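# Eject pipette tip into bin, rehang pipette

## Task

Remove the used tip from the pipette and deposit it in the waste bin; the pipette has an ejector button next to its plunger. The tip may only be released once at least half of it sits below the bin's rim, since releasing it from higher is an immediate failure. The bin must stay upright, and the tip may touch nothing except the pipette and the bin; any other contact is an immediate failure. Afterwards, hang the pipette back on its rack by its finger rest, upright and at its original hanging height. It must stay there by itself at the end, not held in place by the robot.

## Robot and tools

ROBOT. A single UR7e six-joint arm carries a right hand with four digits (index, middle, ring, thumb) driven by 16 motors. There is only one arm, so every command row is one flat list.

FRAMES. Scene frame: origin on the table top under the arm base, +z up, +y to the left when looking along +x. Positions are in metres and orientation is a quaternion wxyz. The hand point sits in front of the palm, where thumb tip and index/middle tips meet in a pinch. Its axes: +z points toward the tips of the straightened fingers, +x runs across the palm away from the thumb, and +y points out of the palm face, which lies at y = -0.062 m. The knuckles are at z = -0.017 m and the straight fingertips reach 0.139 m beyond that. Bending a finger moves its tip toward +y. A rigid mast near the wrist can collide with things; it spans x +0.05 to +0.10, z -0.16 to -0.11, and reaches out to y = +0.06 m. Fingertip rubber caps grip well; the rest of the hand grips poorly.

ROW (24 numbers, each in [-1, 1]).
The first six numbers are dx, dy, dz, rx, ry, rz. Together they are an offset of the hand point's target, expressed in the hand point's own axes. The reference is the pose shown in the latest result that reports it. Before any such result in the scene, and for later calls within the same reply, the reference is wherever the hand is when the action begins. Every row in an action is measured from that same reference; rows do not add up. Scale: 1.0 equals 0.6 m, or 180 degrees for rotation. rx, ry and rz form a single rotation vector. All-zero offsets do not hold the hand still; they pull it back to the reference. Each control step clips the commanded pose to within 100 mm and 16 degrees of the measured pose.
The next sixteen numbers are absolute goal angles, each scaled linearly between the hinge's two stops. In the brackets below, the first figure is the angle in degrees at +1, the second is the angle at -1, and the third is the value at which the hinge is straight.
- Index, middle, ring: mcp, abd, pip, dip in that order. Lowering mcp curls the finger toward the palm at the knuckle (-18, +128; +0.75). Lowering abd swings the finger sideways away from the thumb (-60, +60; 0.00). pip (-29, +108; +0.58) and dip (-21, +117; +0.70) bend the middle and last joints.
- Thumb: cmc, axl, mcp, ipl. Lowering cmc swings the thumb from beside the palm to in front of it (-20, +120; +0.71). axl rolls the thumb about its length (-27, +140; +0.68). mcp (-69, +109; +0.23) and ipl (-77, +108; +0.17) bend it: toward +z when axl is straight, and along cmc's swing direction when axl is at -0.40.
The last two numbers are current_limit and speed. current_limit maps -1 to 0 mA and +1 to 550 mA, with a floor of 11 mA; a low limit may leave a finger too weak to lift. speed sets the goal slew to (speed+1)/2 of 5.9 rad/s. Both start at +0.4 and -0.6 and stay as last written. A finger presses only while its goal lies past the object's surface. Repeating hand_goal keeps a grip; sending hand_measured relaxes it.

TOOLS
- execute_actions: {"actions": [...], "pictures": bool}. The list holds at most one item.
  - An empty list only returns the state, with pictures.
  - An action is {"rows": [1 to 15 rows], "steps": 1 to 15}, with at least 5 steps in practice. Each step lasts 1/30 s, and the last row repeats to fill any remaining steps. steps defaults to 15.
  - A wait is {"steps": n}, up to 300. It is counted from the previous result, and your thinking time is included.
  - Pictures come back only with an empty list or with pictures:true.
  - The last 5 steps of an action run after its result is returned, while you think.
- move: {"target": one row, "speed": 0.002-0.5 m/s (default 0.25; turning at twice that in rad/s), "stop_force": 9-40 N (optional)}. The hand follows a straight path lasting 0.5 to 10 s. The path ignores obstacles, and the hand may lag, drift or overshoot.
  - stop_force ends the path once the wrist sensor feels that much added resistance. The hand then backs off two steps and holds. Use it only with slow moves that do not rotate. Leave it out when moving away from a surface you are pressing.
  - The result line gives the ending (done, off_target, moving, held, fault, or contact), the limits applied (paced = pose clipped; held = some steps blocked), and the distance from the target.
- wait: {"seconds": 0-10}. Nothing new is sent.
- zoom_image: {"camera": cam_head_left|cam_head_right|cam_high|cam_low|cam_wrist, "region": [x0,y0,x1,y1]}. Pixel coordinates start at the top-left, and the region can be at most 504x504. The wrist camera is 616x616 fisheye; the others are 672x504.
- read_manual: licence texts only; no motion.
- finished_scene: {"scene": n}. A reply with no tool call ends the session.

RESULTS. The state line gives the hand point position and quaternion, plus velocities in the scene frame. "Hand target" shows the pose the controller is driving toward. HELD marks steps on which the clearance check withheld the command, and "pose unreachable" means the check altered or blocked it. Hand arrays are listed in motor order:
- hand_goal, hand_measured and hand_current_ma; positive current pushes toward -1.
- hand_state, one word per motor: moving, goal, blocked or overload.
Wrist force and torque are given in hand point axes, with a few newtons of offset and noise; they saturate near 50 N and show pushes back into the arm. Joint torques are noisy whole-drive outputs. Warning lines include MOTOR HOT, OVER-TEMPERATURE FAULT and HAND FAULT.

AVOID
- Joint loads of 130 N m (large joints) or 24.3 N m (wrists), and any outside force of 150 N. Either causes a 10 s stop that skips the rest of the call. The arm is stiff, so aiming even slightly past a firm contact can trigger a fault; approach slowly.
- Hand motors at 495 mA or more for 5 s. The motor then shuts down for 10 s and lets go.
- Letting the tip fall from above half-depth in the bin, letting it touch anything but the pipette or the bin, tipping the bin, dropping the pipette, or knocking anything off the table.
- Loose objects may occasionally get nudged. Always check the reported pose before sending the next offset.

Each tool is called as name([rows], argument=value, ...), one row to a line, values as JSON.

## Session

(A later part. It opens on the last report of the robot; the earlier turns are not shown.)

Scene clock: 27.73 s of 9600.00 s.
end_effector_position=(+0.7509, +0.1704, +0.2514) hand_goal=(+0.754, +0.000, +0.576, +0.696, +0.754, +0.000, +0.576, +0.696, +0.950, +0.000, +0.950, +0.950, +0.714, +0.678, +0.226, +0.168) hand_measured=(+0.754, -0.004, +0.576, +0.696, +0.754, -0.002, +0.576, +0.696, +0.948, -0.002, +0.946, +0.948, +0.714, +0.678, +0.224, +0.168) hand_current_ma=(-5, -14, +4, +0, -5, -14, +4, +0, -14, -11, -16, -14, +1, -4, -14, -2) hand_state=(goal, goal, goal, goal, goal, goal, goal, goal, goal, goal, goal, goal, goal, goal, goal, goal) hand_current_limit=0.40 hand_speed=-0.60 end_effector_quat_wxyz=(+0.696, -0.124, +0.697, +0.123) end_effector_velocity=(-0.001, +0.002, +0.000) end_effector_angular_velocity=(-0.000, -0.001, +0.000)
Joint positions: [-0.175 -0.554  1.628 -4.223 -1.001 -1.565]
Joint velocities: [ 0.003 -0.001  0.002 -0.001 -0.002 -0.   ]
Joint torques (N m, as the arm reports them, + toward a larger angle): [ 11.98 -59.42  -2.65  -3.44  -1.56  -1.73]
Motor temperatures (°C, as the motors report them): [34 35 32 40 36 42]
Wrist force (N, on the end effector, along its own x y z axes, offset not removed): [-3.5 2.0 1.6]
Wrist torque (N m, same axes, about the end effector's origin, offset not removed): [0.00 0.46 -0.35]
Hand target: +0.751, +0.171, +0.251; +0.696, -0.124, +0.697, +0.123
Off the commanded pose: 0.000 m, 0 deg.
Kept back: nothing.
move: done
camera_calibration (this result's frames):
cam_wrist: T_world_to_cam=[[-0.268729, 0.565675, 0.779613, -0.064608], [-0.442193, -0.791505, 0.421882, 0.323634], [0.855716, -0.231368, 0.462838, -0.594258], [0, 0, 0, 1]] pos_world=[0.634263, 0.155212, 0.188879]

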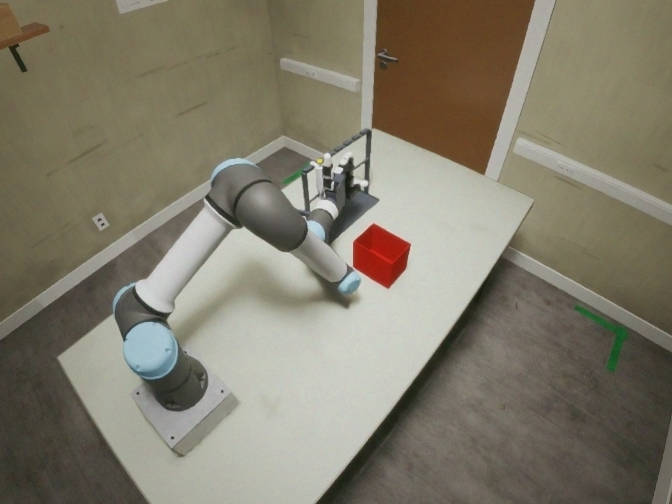

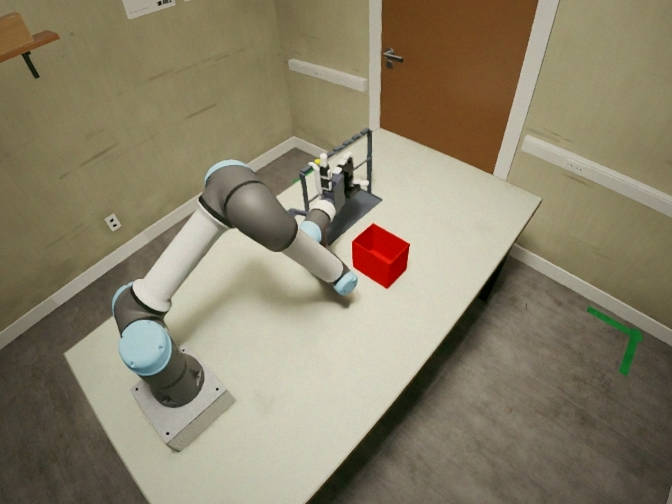

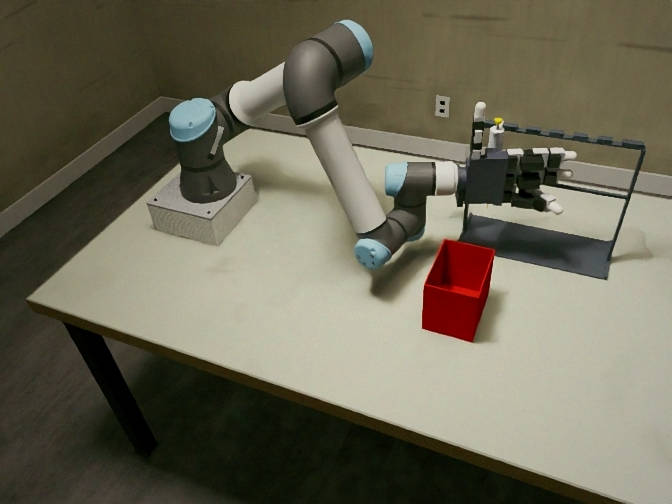

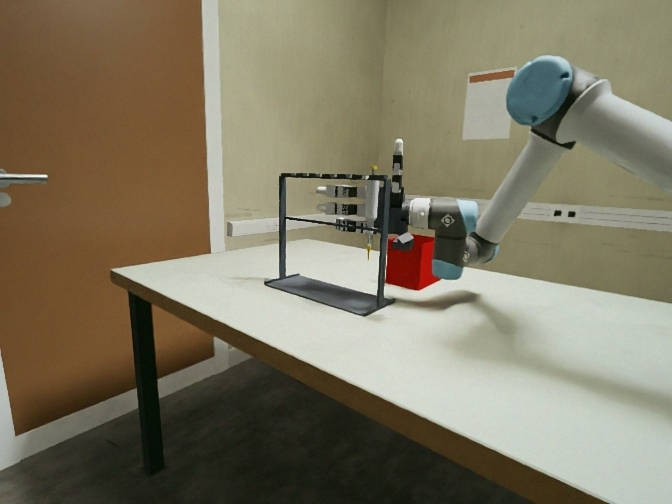

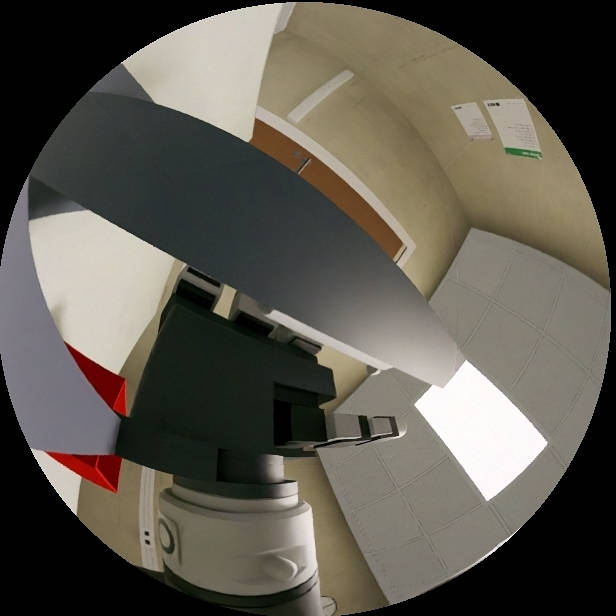

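move(target=[0,0.031,-0.004,0,0,0,0.754,0,0.576,0.696,0.754,0,0.576,0.696,0.95,0,0.95,0.95,0.714,0.678,0.226,0.168,0.4,-0.6], speed=0.02)

zoom_image(camera="cam_head_left", region=[280, 130, 390, 230])

Scene clock: 30.00 s of 9600.00 s.
end_effector_position=(+0.7424, +0.1869, +0.2513) hand_goal=(+0.754, +0.000, +0.576, +0.696, +0.754, +0.000, +0.576, +0.696, +0.950, +0.000, +0.950, +0.950, +0.714, +0.678, +0.226, +0.168) hand_measured=(+0.754, -0.004, +0.576, +0.696, +0.754, -0.002, +0.576, +0.696, +0.948, -0.002, +0.946, +0.948, +0.714, +0.678, +0.224, +0.168) hand_current_ma=(-5, -14, +4, +0, -5, -14, +4, +0, -14, -11, -16, -14, +1, -4, -14, -2) hand_state=(goal, goal, goal, goal, goal, goal, goal, goal, goal, goal, goal, goal, goal, goal, goal, goal) hand_current_limit=0.40 hand_speed=-0.60 end_effector_quat_wxyz=(+0.696, -0.124, +0.697, +0.123) end_effector_velocity=(-0.001, +0.002, -0.000) end_effector_angular_velocity=(-0.000, +0.001, +0.000)
Joint positions: [-0.148 -0.563  1.655 -4.241 -1.028 -1.566]
Joint velocities: [ 0.003 -0.001  0.003 -0.001 -0.002 -0.   ]
Joint torques (N m, as the arm reports them, + toward a larger angle): [ 11.38 -59.09  -0.3   -3.52  -1.4   -1.62]
Motor temperatures (°C, as the motors report them): [34 35 32 40 36 42]
Wrist force (N, on the end effector, along its own x y z axes, offset not removed): [-3.0 -1.0 6.1]
Wrist torque (N m, same axes, about the end effector's origin, offset not removed): [-0.75 0.55 -0.14]
Hand target: +0.742, +0.187, +0.251; +0.696, -0.124, +0.697, +0.123
Off the commanded pose: 0.000 m, 0 deg.
Kept back: nothing.
move: done
camera_calibration (this result's frames):
cam_wrist: T_world_to_cam=[[-0.268726, 0.565714, 0.779586, -0.0762095], [-0.442179, -0.791488, 0.421931, 0.332905], [0.855725, -0.231332, 0.46284, -0.583121], [0, 0, 0, 1]] pos_world=[0.625715, 0.171708, 0.188841]

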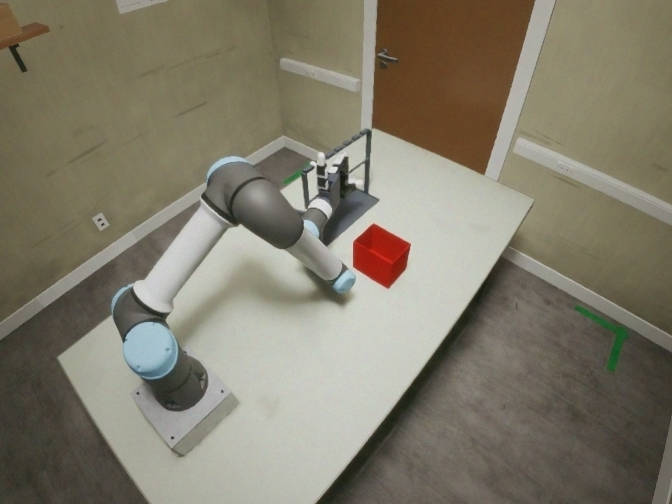

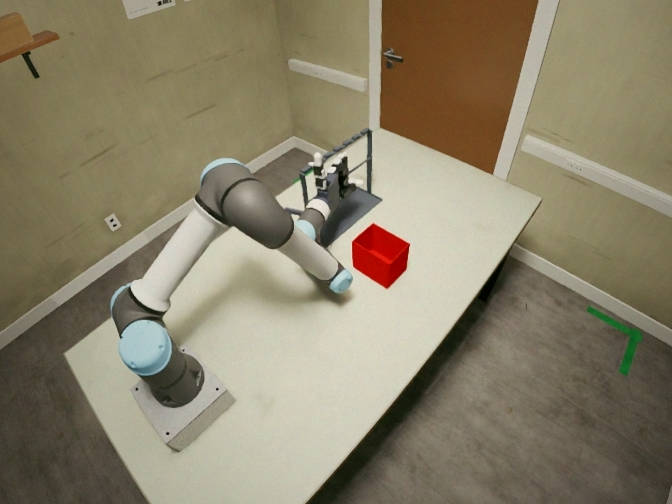

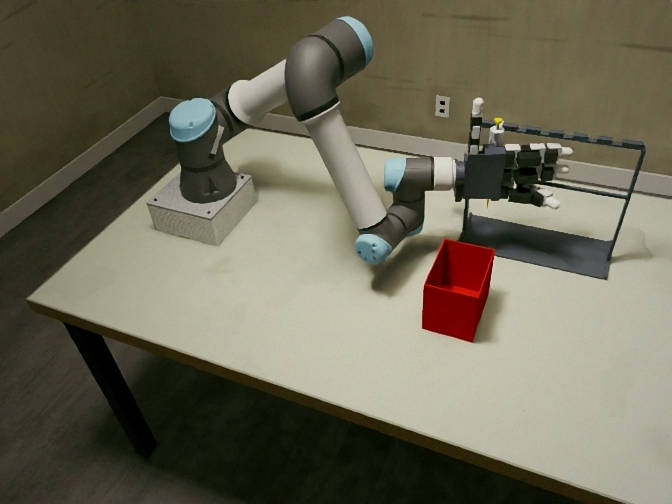

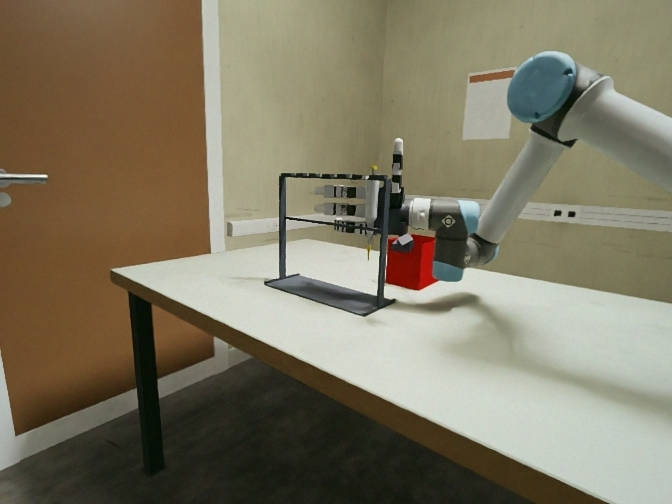

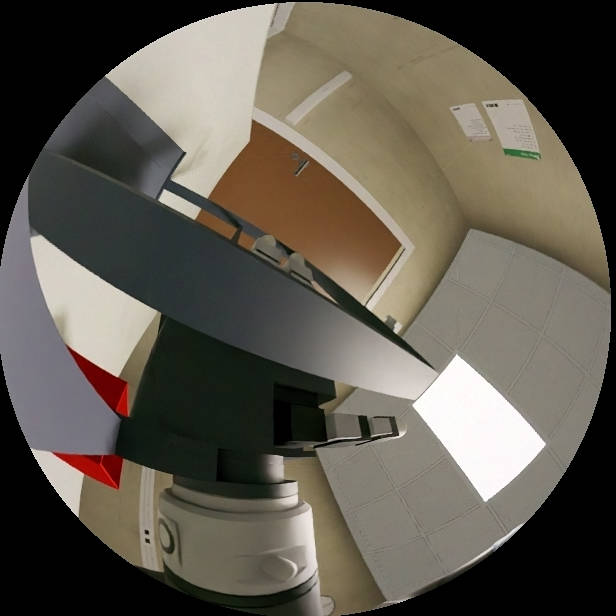

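Region (280, 130, 390, 230) of cam_head_left's 672x504 image, scaled by 4.582, with more detail than that image has; it fills the top 458 rows of this view, and the rest is white.

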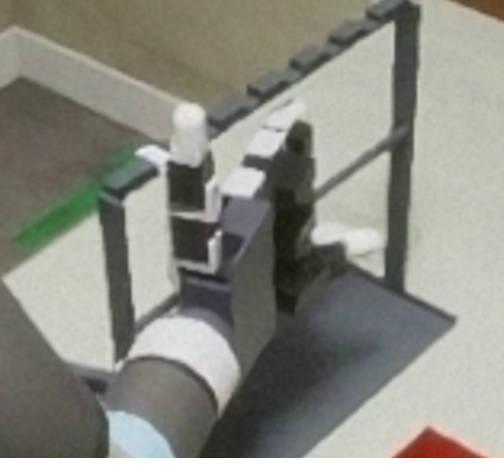

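move(target=[0,0,0,0,0,0,0.137,0,-0.591,0.188,0.137,0,-0.591,0.188,0.95,0,0.95,0.95,0.714,0.678,0.226,0.168,0.4,-0.6], speed=0.02)

zoom_image(camera="cam_low", region=[290, 130, 430, 270])

Scene clock: 36.77 s of 9600.00 s.
end_effector_position=(+0.7424, +0.1869, +0.2513) hand_goal=(+0.138, +0.000, -0.590, +0.188, +0.138, +0.000, -0.590, +0.188, +0.950, +0.000, +0.950, +0.950, +0.714, +0.678, +0.226, +0.168) hand_measured=(+0.140, -0.004, -0.586, +0.190, +0.140, -0.002, -0.586, +0.190, +0.948, -0.002, +0.946, +0.948, +0.714, +0.678, +0.224, +0.168) hand_current_ma=(+14, -14, +16, +15, +12, -14, +16, +15, -14, -11, -16, -14, +1, -4, -14, -2) hand_state=(goal, goal, goal, goal, goal, goal, goal, goal, goal, goal, goal, goal, goal, goal, goal, goal) hand_current_limit=0.40 hand_speed=-0.60 end_effector_quat_wxyz=(+0.696, -0.124, +0.697, +0.123) end_effector_velocity=(+0.000, -0.000, +0.000) end_effector_angular_velocity=(+0.000, +0.000, -0.001)
Joint positions: [-0.148 -0.563  1.655 -4.241 -1.028 -1.566]
Joint velocities: [-0.    -0.     0.     0.    -0.001  0.   ]
Joint torques (N m, as the arm reports them, + toward a larger angle): [-12.72 -40.9  -18.67  -0.24   1.59  -1.37]
Motor temperatures (°C, as the motors report them): [34 35 32 40 36 42]
Wrist force (N, on the end effector, along its own x y z axes, offset not removed): [-1.5 -4.7 4.2]
Wrist torque (N m, same axes, about the end effector's origin, offset not removed): [-1.17 0.34 -0.42]
Hand target: +0.742, +0.187, +0.251; +0.696, -0.124, +0.697, +0.123
Off the commanded pose: 0.000 m, 0 deg.
Kept back: nothing.
After step 90, 2.30 s passed at rest.
move: done
camera_calibration (this result's frames):
cam_wrist: T_world_to_cam=[[-0.268727, 0.565716, 0.779584, -0.0762088], [-0.442179, -0.791486, 0.421932, 0.332904], [0.855724, -0.231331, 0.462842, -0.583121], [0, 0, 0, 1]] pos_world=[0.625715, 0.171708, 0.188841]

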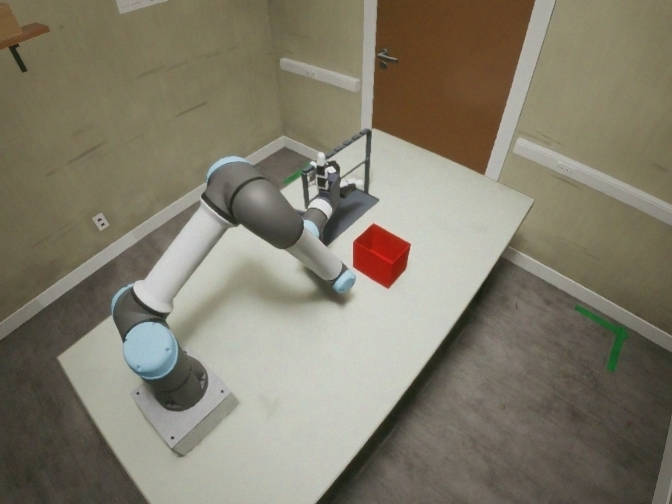

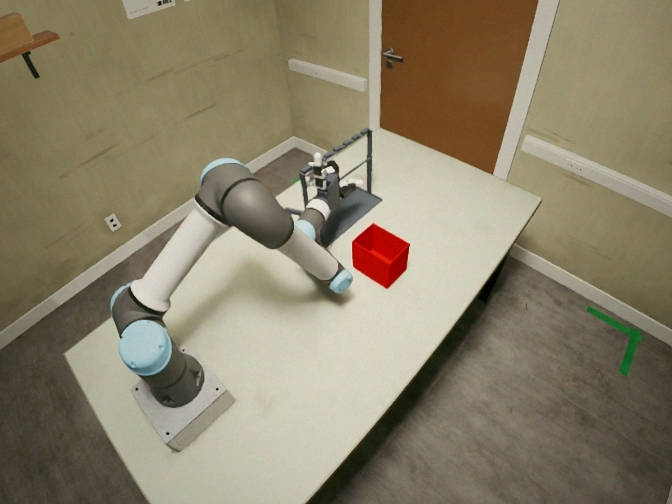

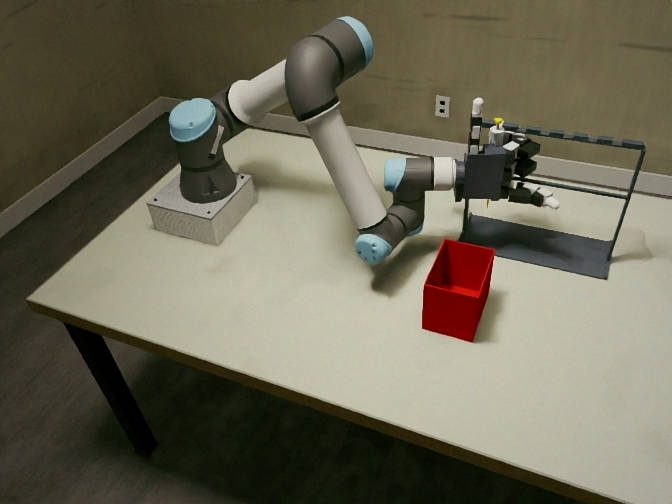

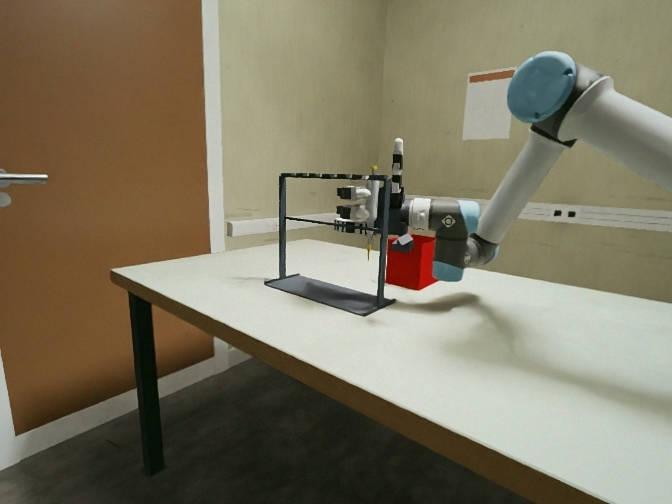

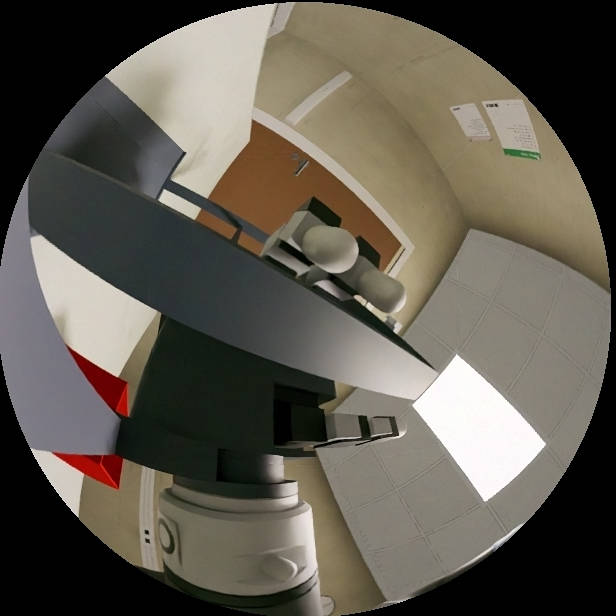

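Region (290, 130, 430, 270) of cam_low's 672x504 image, scaled by 3.600, with more detail than that image has.

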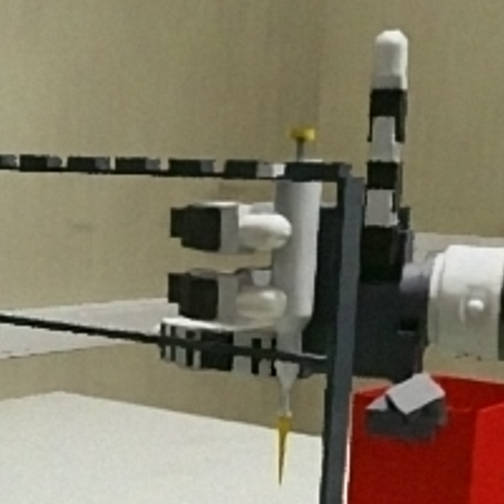

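move(target=[0,0,0,0,0,0,0.11,0,-0.88,-0.2,0.11,0,-0.88,-0.2,0.95,0,0.95,0.95,0.714,0.678,0.226,0.168,0.4,-0.8], speed=0.02)

zoom_image(camera="cam_low", region=[290, 130, 430, 270])

zoom_image(camera="cam_high", region=[450, 90, 570, 210])

Scene clock: 38.10 s of 9600.00 s.
end_effector_position=(+0.7424, +0.1869, +0.2513) hand_goal=(+0.110, +0.000, -0.880, -0.200, +0.110, +0.000, -0.880, -0.200, +0.950, +0.000, +0.950, +0.950, +0.714, +0.678, +0.226, +0.168) hand_measured=(+0.110, -0.002, -0.850, -0.152, +0.112, -0.002, -0.850, -0.154, +0.948, -0.002, +0.946, +0.948, +0.714, +0.678, +0.224, +0.168) hand_current_ma=(+2, -12, +147, +243, +14, -13, +148, +238, -13, -11, -16, -14, +1, -4, -14, -2) hand_state=(goal, goal, blocked, blocked, goal, goal, blocked, blocked, goal, goal, goal, goal, goal, goal, goal, goal) hand_current_limit=0.40 hand_speed=-0.80 end_effector_quat_wxyz=(+0.696, -0.124, +0.697, +0.123) end_effector_velocity=(+0.000, -0.000, +0.001) end_effector_angular_velocity=(-0.001, -0.003, -0.000)
Joint positions: [-0.148 -0.563  1.655 -4.241 -1.028 -1.566]
Joint velocities: [-0.001 -0.    -0.001 -0.001  0.     0.   ]
Joint torques (N m, as the arm reports them, + toward a larger angle): [-11.62 -41.38 -18.33  -0.39   1.13  -1.18]
Motor temperatures (°C, as the motors report them): [34 35 32 40 36 42]
Wrist force (N, on the end effector, along its own x y z axes, offset not removed): [1.7 -4.8 -0.2]
Wrist torque (N m, same axes, about the end effector's origin, offset not removed): [-0.73 -0.24 -0.32]
Hand target: +0.742, +0.187, +0.251; +0.696, -0.124, +0.697, +0.123
Off the commanded pose: 0.000 m, 0 deg.
Kept back: nothing.
move: done
camera_calibration (this result's frames):
cam_wrist: T_world_to_cam=[[-0.268727, 0.565713, 0.779586, -0.0762067], [-0.44217, -0.791491, 0.421934, 0.332899], [0.855729, -0.231324, 0.462836, -0.583122], [0, 0, 0, 1]] pos_world=[0.625714, 0.171708, 0.188838]

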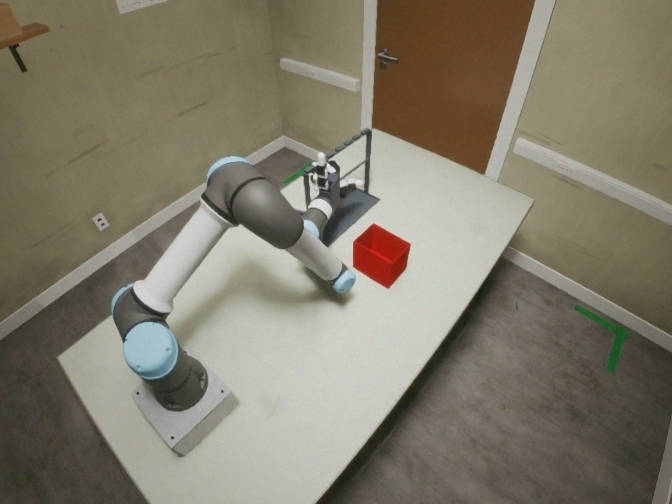

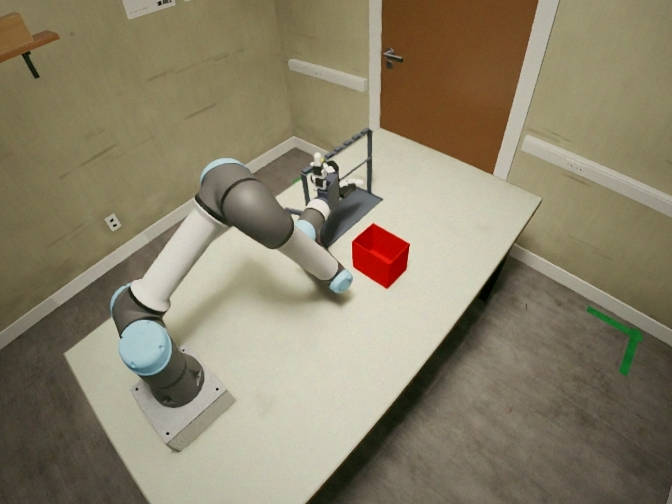

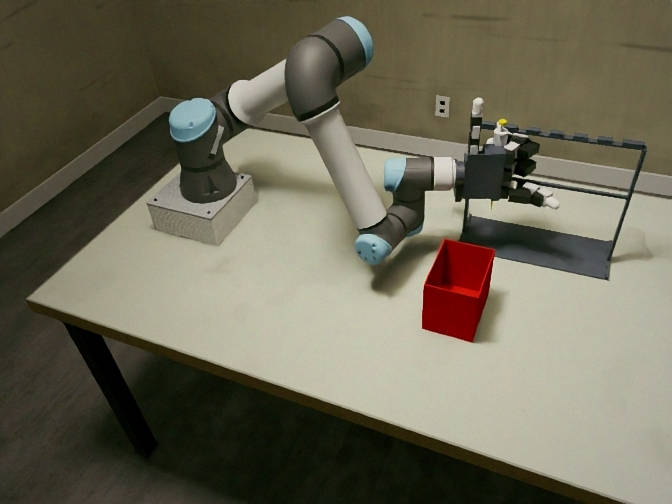

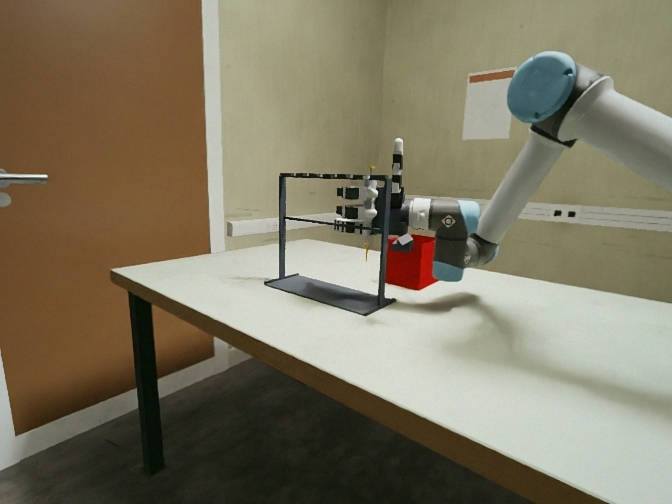

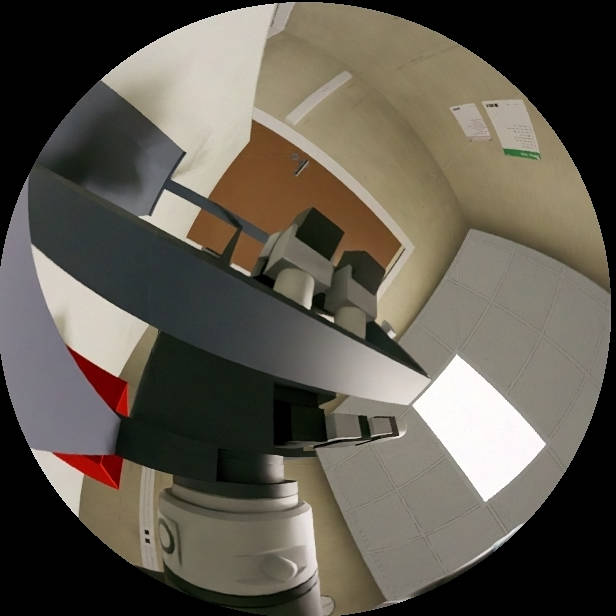

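Region (290, 130, 430, 270) of cam_low's 672x504 image, scaled by 3.600, with more detail than that image has.

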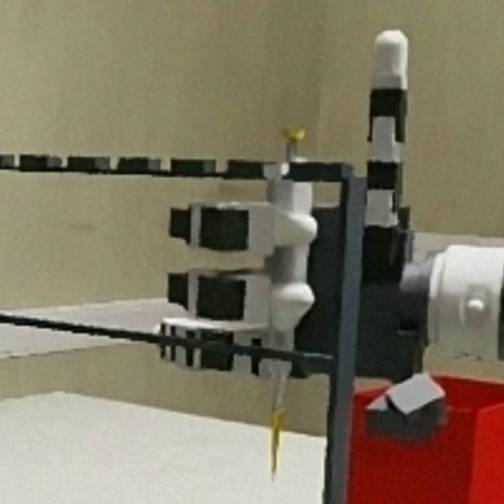

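Region (450, 90, 570, 210) of cam_high's 672x504 image, scaled by 4.200, with more detail than that image has.

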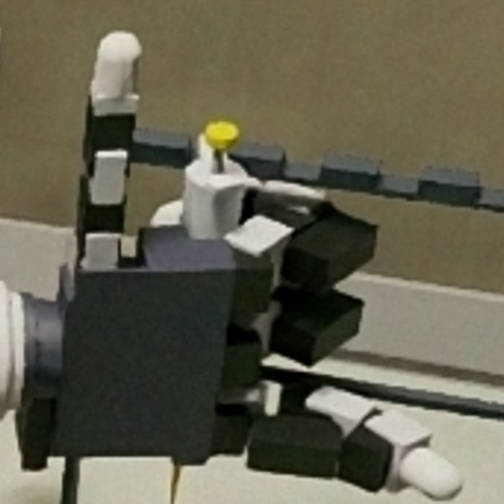

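move(target=[0,0,0,0,0,0,0.11,0,-0.95,-0.25,0.11,0,-0.95,-0.25,0.95,0,0.95,0.95,0.714,0.678,0.226,0.168,0.7,-0.8], speed=0.02)

move(target=[-0.017,0,0,0,0,0,0.11,0,-0.95,-0.25,0.11,0,-0.95,-0.25,0.95,0,0.95,0.95,0.714,0.678,0.226,0.168,0.7,-0.8], speed=0.01)

zoom_image(camera="cam_low", region=[320, 150, 410, 230])

Scene clock: 45.53 s of 9600.00 s.
end_effector_position=(+0.7424, +0.1869, +0.2513) hand_goal=(+0.110, +0.000, -0.950, -0.250, +0.110, +0.000, -0.950, -0.250, +0.950, +0.000, +0.950, +0.950, +0.714, +0.678, +0.226, +0.168) hand_measured=(+0.110, -0.002, -0.850, -0.162, +0.112, -0.002, -0.850, -0.164, +0.948, -0.002, +0.946, +0.948, +0.714, +0.678, +0.224, +0.168) hand_current_ma=(+2, -12, +467, +442, +14, -13, +468, +437, -13, -11, -16, -14, +1, -4, -14, -2) hand_state=(goal, goal, blocked, blocked, goal, goal, blocked, blocked, goal, goal, goal, goal, goal, goal, goal, goal) hand_current_limit=0.70 hand_speed=-0.80 end_effector_quat_wxyz=(+0.696, -0.124, +0.697, +0.123) end_effector_velocity=(-0.000, +0.000, -0.000) end_effector_angular_velocity=(+0.000, +0.001, +0.001)
Joint positions: [-0.148 -0.563  1.655 -4.241 -1.028 -1.566]
Joint velocities: [ 0.    -0.     0.001  0.001  0.001 -0.   ]
Joint torques (N m, as the arm reports them, + toward a larger angle): [ -9.67 -46.57 -17.91  -1.12  -0.65  -1.09]
Motor temperatures (°C, as the motors report them): [34 35 32 40 36 42]
Wrist force (N, on the end effector, along its own x y z axes, offset not removed): [2.3 -5.3 -0.2]
Wrist torque (N m, same axes, about the end effector's origin, offset not removed): [-0.73 -0.32 -0.22]
Hand target: +0.742, +0.187, +0.251; +0.696, -0.124, +0.697, +0.123
Off the commanded pose: 0.000 m, 0 deg.
Kept back: nothing.
After step 90, 3.73 s passed at rest.
move: done
camera_calibration (this result's frames):
cam_wrist: T_world_to_cam=[[-0.268727, 0.565713, 0.779586, -0.0762067], [-0.44217, -0.791491, 0.421934, 0.332899], [0.855729, -0.231324, 0.462836, -0.583122], [0, 0, 0, 1]] pos_world=[0.625714, 0.171708, 0.188838]

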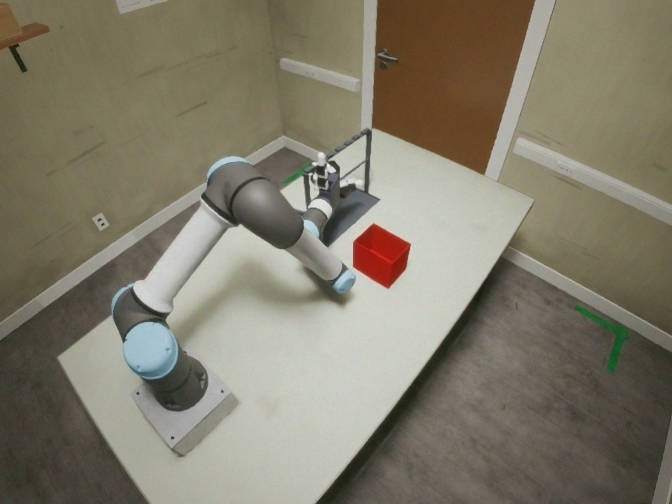

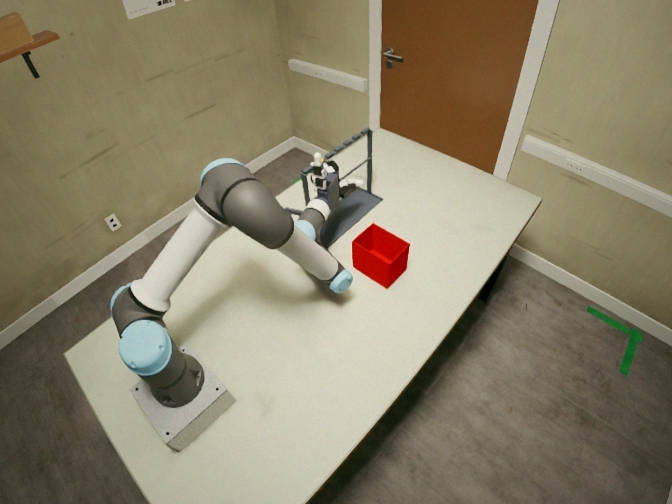

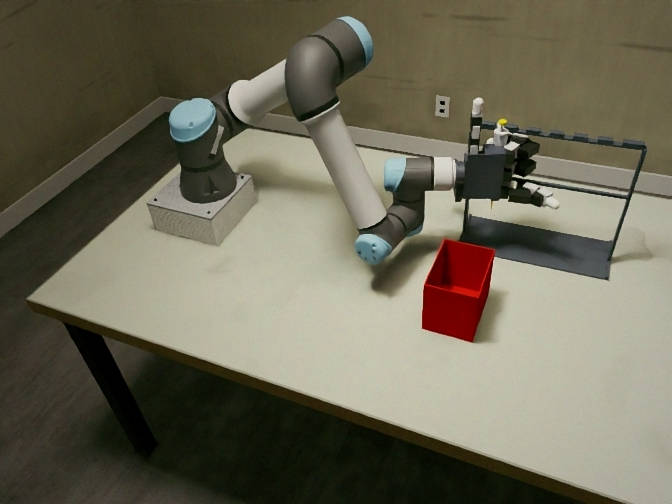

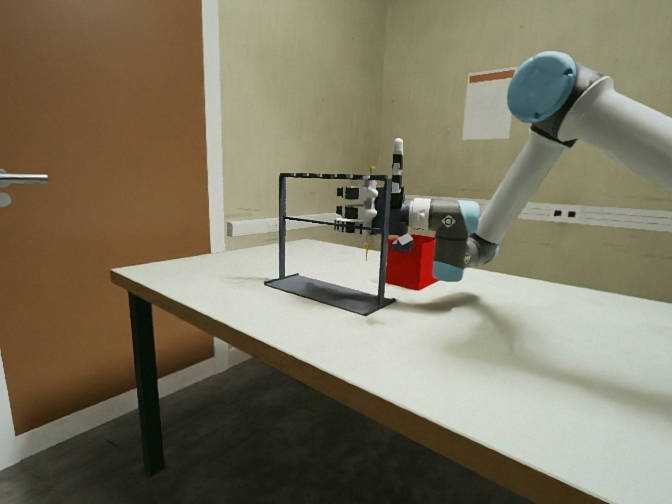

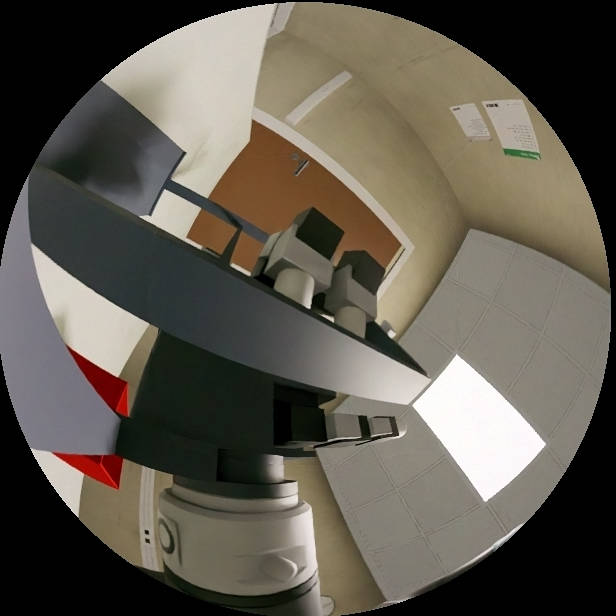

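Scene clock: 46.77 s of 9600.00 s.
end_effector_position=(+0.7424, +0.1869, +0.2614) hand_goal=(+0.110, +0.000, -0.950, -0.250, +0.110, +0.000, -0.950, -0.250, +0.950, +0.000, +0.950, +0.950, +0.714, +0.678, +0.226, +0.168) hand_measured=(+0.112, -0.002, -0.850, -0.162, +0.114, -0.002, -0.850, -0.164, +0.948, -0.002, +0.946, +0.948, +0.714, +0.678, +0.224, +0.168) hand_current_ma=(+8, -11, +468, +442, +18, -12, +467, +437, -13, -11, -16, -14, +1, -4, -14, -2) hand_state=(goal, goal, blocked, blocked, goal, goal, blocked, blocked, goal, goal, goal, goal, goal, goal, goal, goal) hand_current_limit=0.70 hand_speed=-0.80 end_effector_quat_wxyz=(+0.696, -0.124, +0.697, +0.123) end_effector_velocity=(-0.000, +0.000, +0.002) end_effector_angular_velocity=(+0.000, +0.000, +0.001)
Joint positions: [-0.148 -0.584  1.662 -4.227 -1.028 -1.566]
Joint velocities: [-0.    -0.004  0.001  0.003  0.001  0.   ]
Joint torques (N m, as the arm reports them, + toward a larger angle): [-12.55 -59.72  -0.79  -0.28   1.46   0.58]
Motor temperatures (°C, as the motors report them): [34 35 32 40 36 42]
Wrist force (N, on the end effector, along its own x y z axes, offset not removed): [-3.0 0.2 -0.2]
Wrist torque (N m, same axes, about the end effector's origin, offset not removed): [-0.02 0.52 -0.51]
Hand target: +0.742, +0.187, +0.262; +0.696, -0.124, +0.697, +0.123
Off the commanded pose: 0.000 m, 0 deg.
Kept back: nothing.
move: done
camera_calibration (this result's frames):
cam_wrist: T_world_to_cam=[[-0.268729, 0.56572, 0.77958, -0.0840239], [-0.442189, -0.791482, 0.42193, 0.328702], [0.855718, -0.231337, 0.462849, -0.587754], [0, 0, 0, 1]] pos_world=[0.62572, 0.171726, 0.198855]

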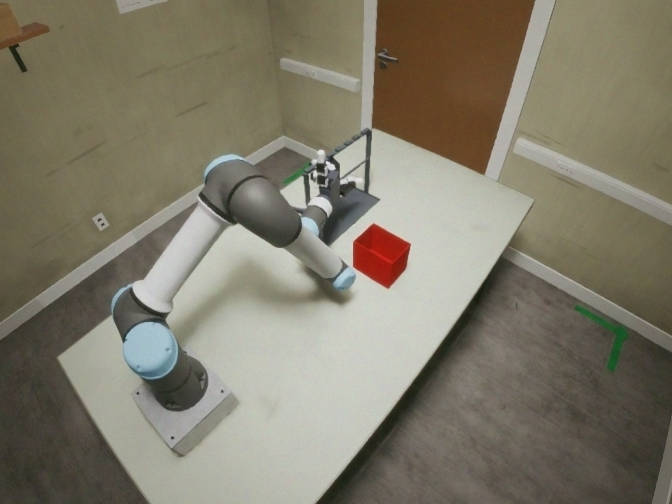

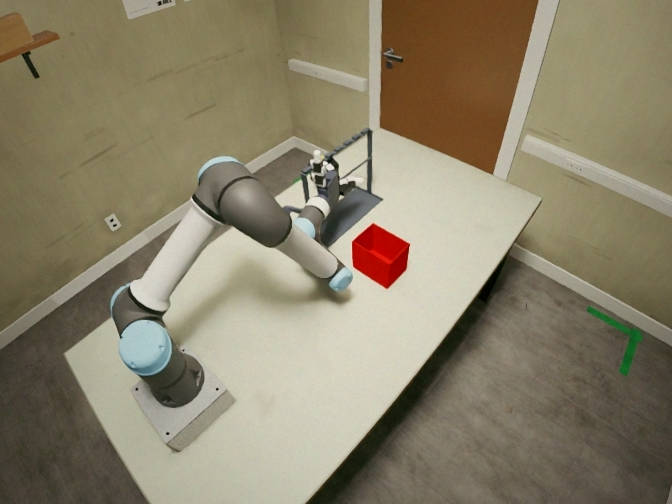

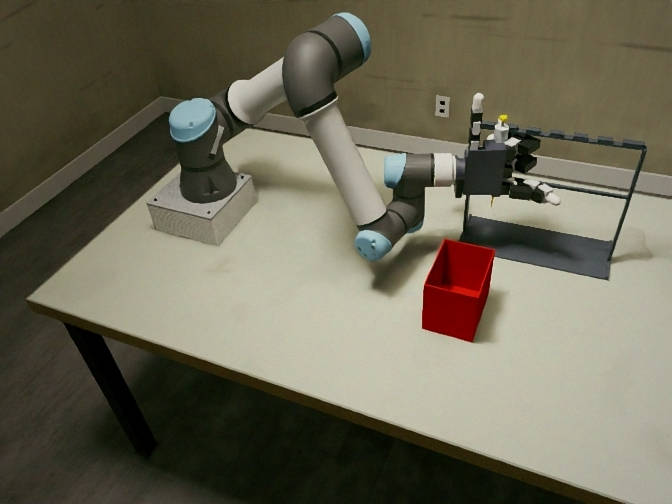

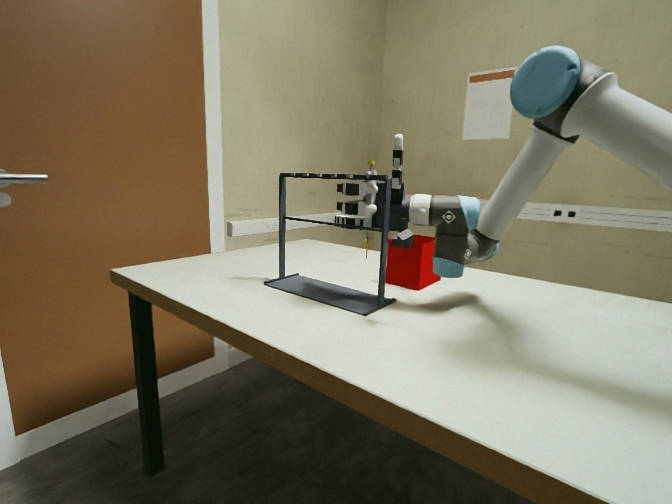

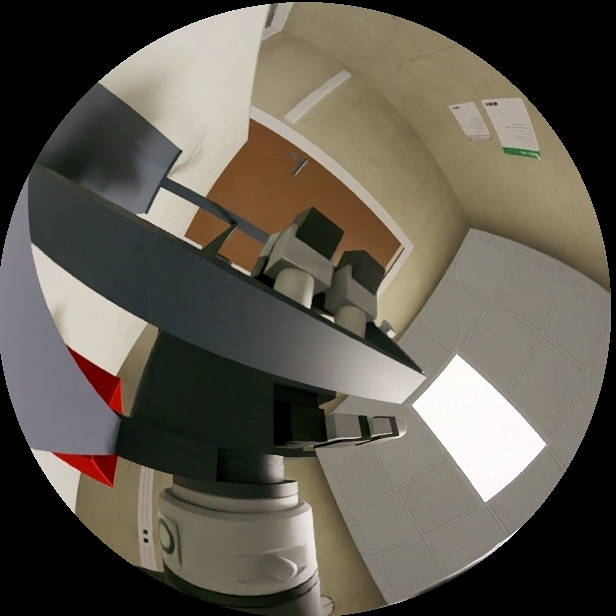

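Region (320, 150, 410, 230) of cam_low's 672x504 image, scaled by 5.600, with more detail than that image has.

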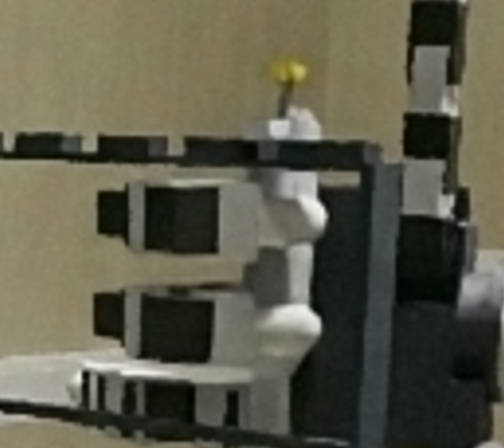

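move(target=[0,-0.125,0,0,0,0,0.11,0,-0.95,-0.25,0.11,0,-0.95,-0.25,0.95,0,0.95,0.95,0.714,0.678,0.226,0.168,0.7,-0.8], speed=0.03)

Scene clock: 49.83 s of 9600.00 s.
end_effector_position=(+0.7680, +0.1166, +0.2615) hand_goal=(+0.110, +0.000, -0.950, -0.250, +0.110, +0.000, -0.950, -0.250, +0.950, +0.000, +0.950, +0.950, +0.714, +0.678, +0.226, +0.168) hand_measured=(+0.112, -0.002, -0.850, -0.162, +0.114, -0.002, -0.850, -0.164, +0.948, -0.002, +0.946, +0.948, +0.714, +0.678, +0.224, +0.168) hand_current_ma=(+8, -11, +467, +442, +19, -12, +468, +437, -13, -11, -16, -14, +1, -4, -14, -2) hand_state=(goal, goal, blocked, blocked, goal, goal, blocked, blocked, goal, goal, goal, goal, goal, goal, goal, goal) hand_current_limit=0.70 hand_speed=-0.80 end_effector_quat_wxyz=(+0.696, -0.123, +0.697, +0.123) end_effector_velocity=(+0.001, -0.002, -0.000) end_effector_angular_velocity=(+0.000, +0.001, -0.002)
Joint positions: [-0.26  -0.552  1.571 -4.169 -0.916 -1.564]
Joint velocities: [-0.003  0.001 -0.003  0.003  0.001  0.   ]
Joint torques (N m, as the arm reports them, + toward a larger angle): [-12.48 -43.32 -19.36  -0.1    1.63   1.48]
Motor temperatures (°C, as the motors report them): [34 35 32 40 36 42]
Wrist force (N, on the end effector, along its own x y z axes, offset not removed): [-2.6 -0.7 0.9]
Wrist torque (N m, same axes, about the end effector's origin, offset not removed): [-0.43 0.29 -0.60]
Hand target: +0.768, +0.116, +0.262; +0.696, -0.123, +0.697, +0.123
Off the commanded pose: 0.000 m, 0 deg.
Kept back: nothing.
move: done
camera_calibration (this result's frames):
cam_wrist: T_world_to_cam=[[-0.268765, 0.565545, 0.779695, -0.0374985], [-0.442225, -0.791572, 0.421723, 0.284419], [0.855688, -0.231456, 0.462845, -0.625985], [0, 0, 0, 1]] pos_world=[0.651347, 0.101457, 0.199026]

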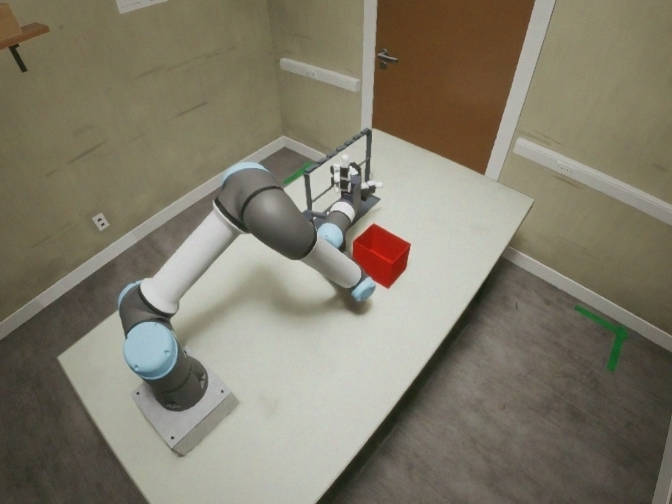

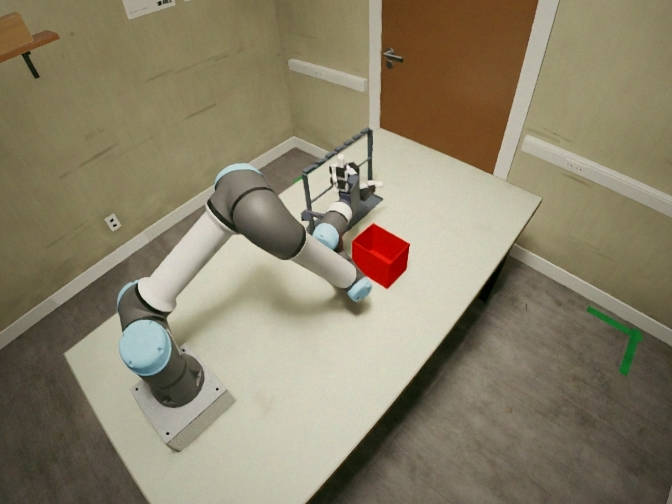

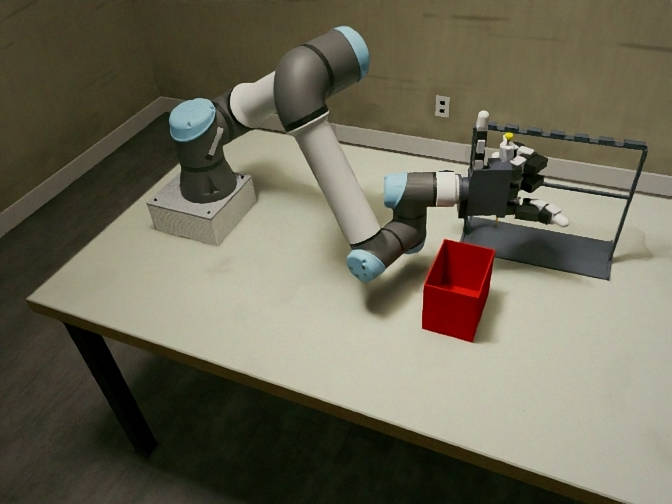

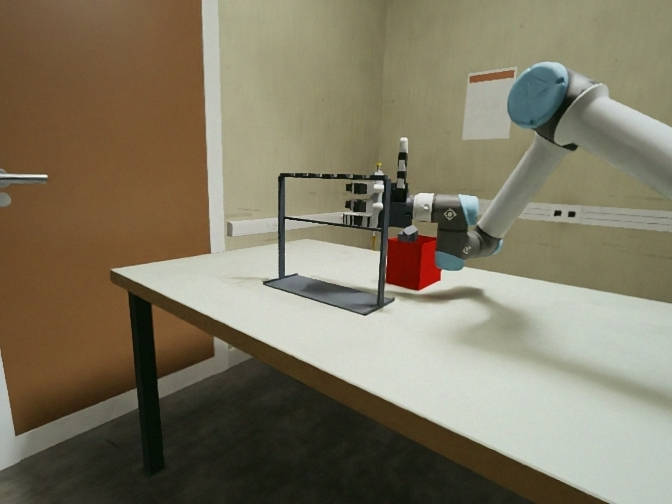

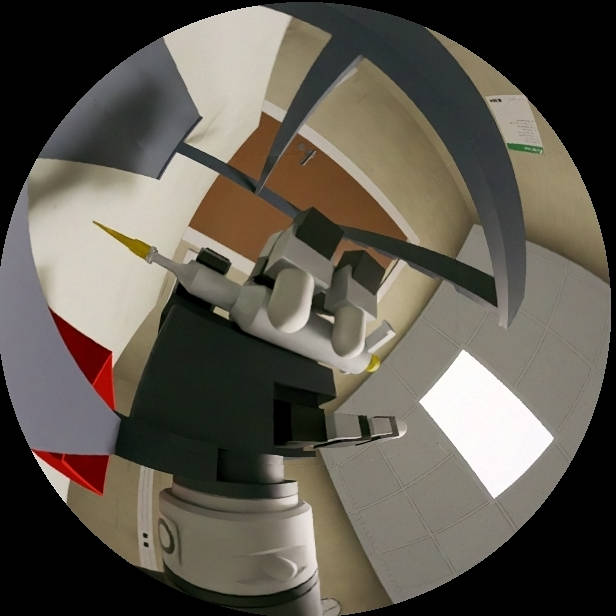

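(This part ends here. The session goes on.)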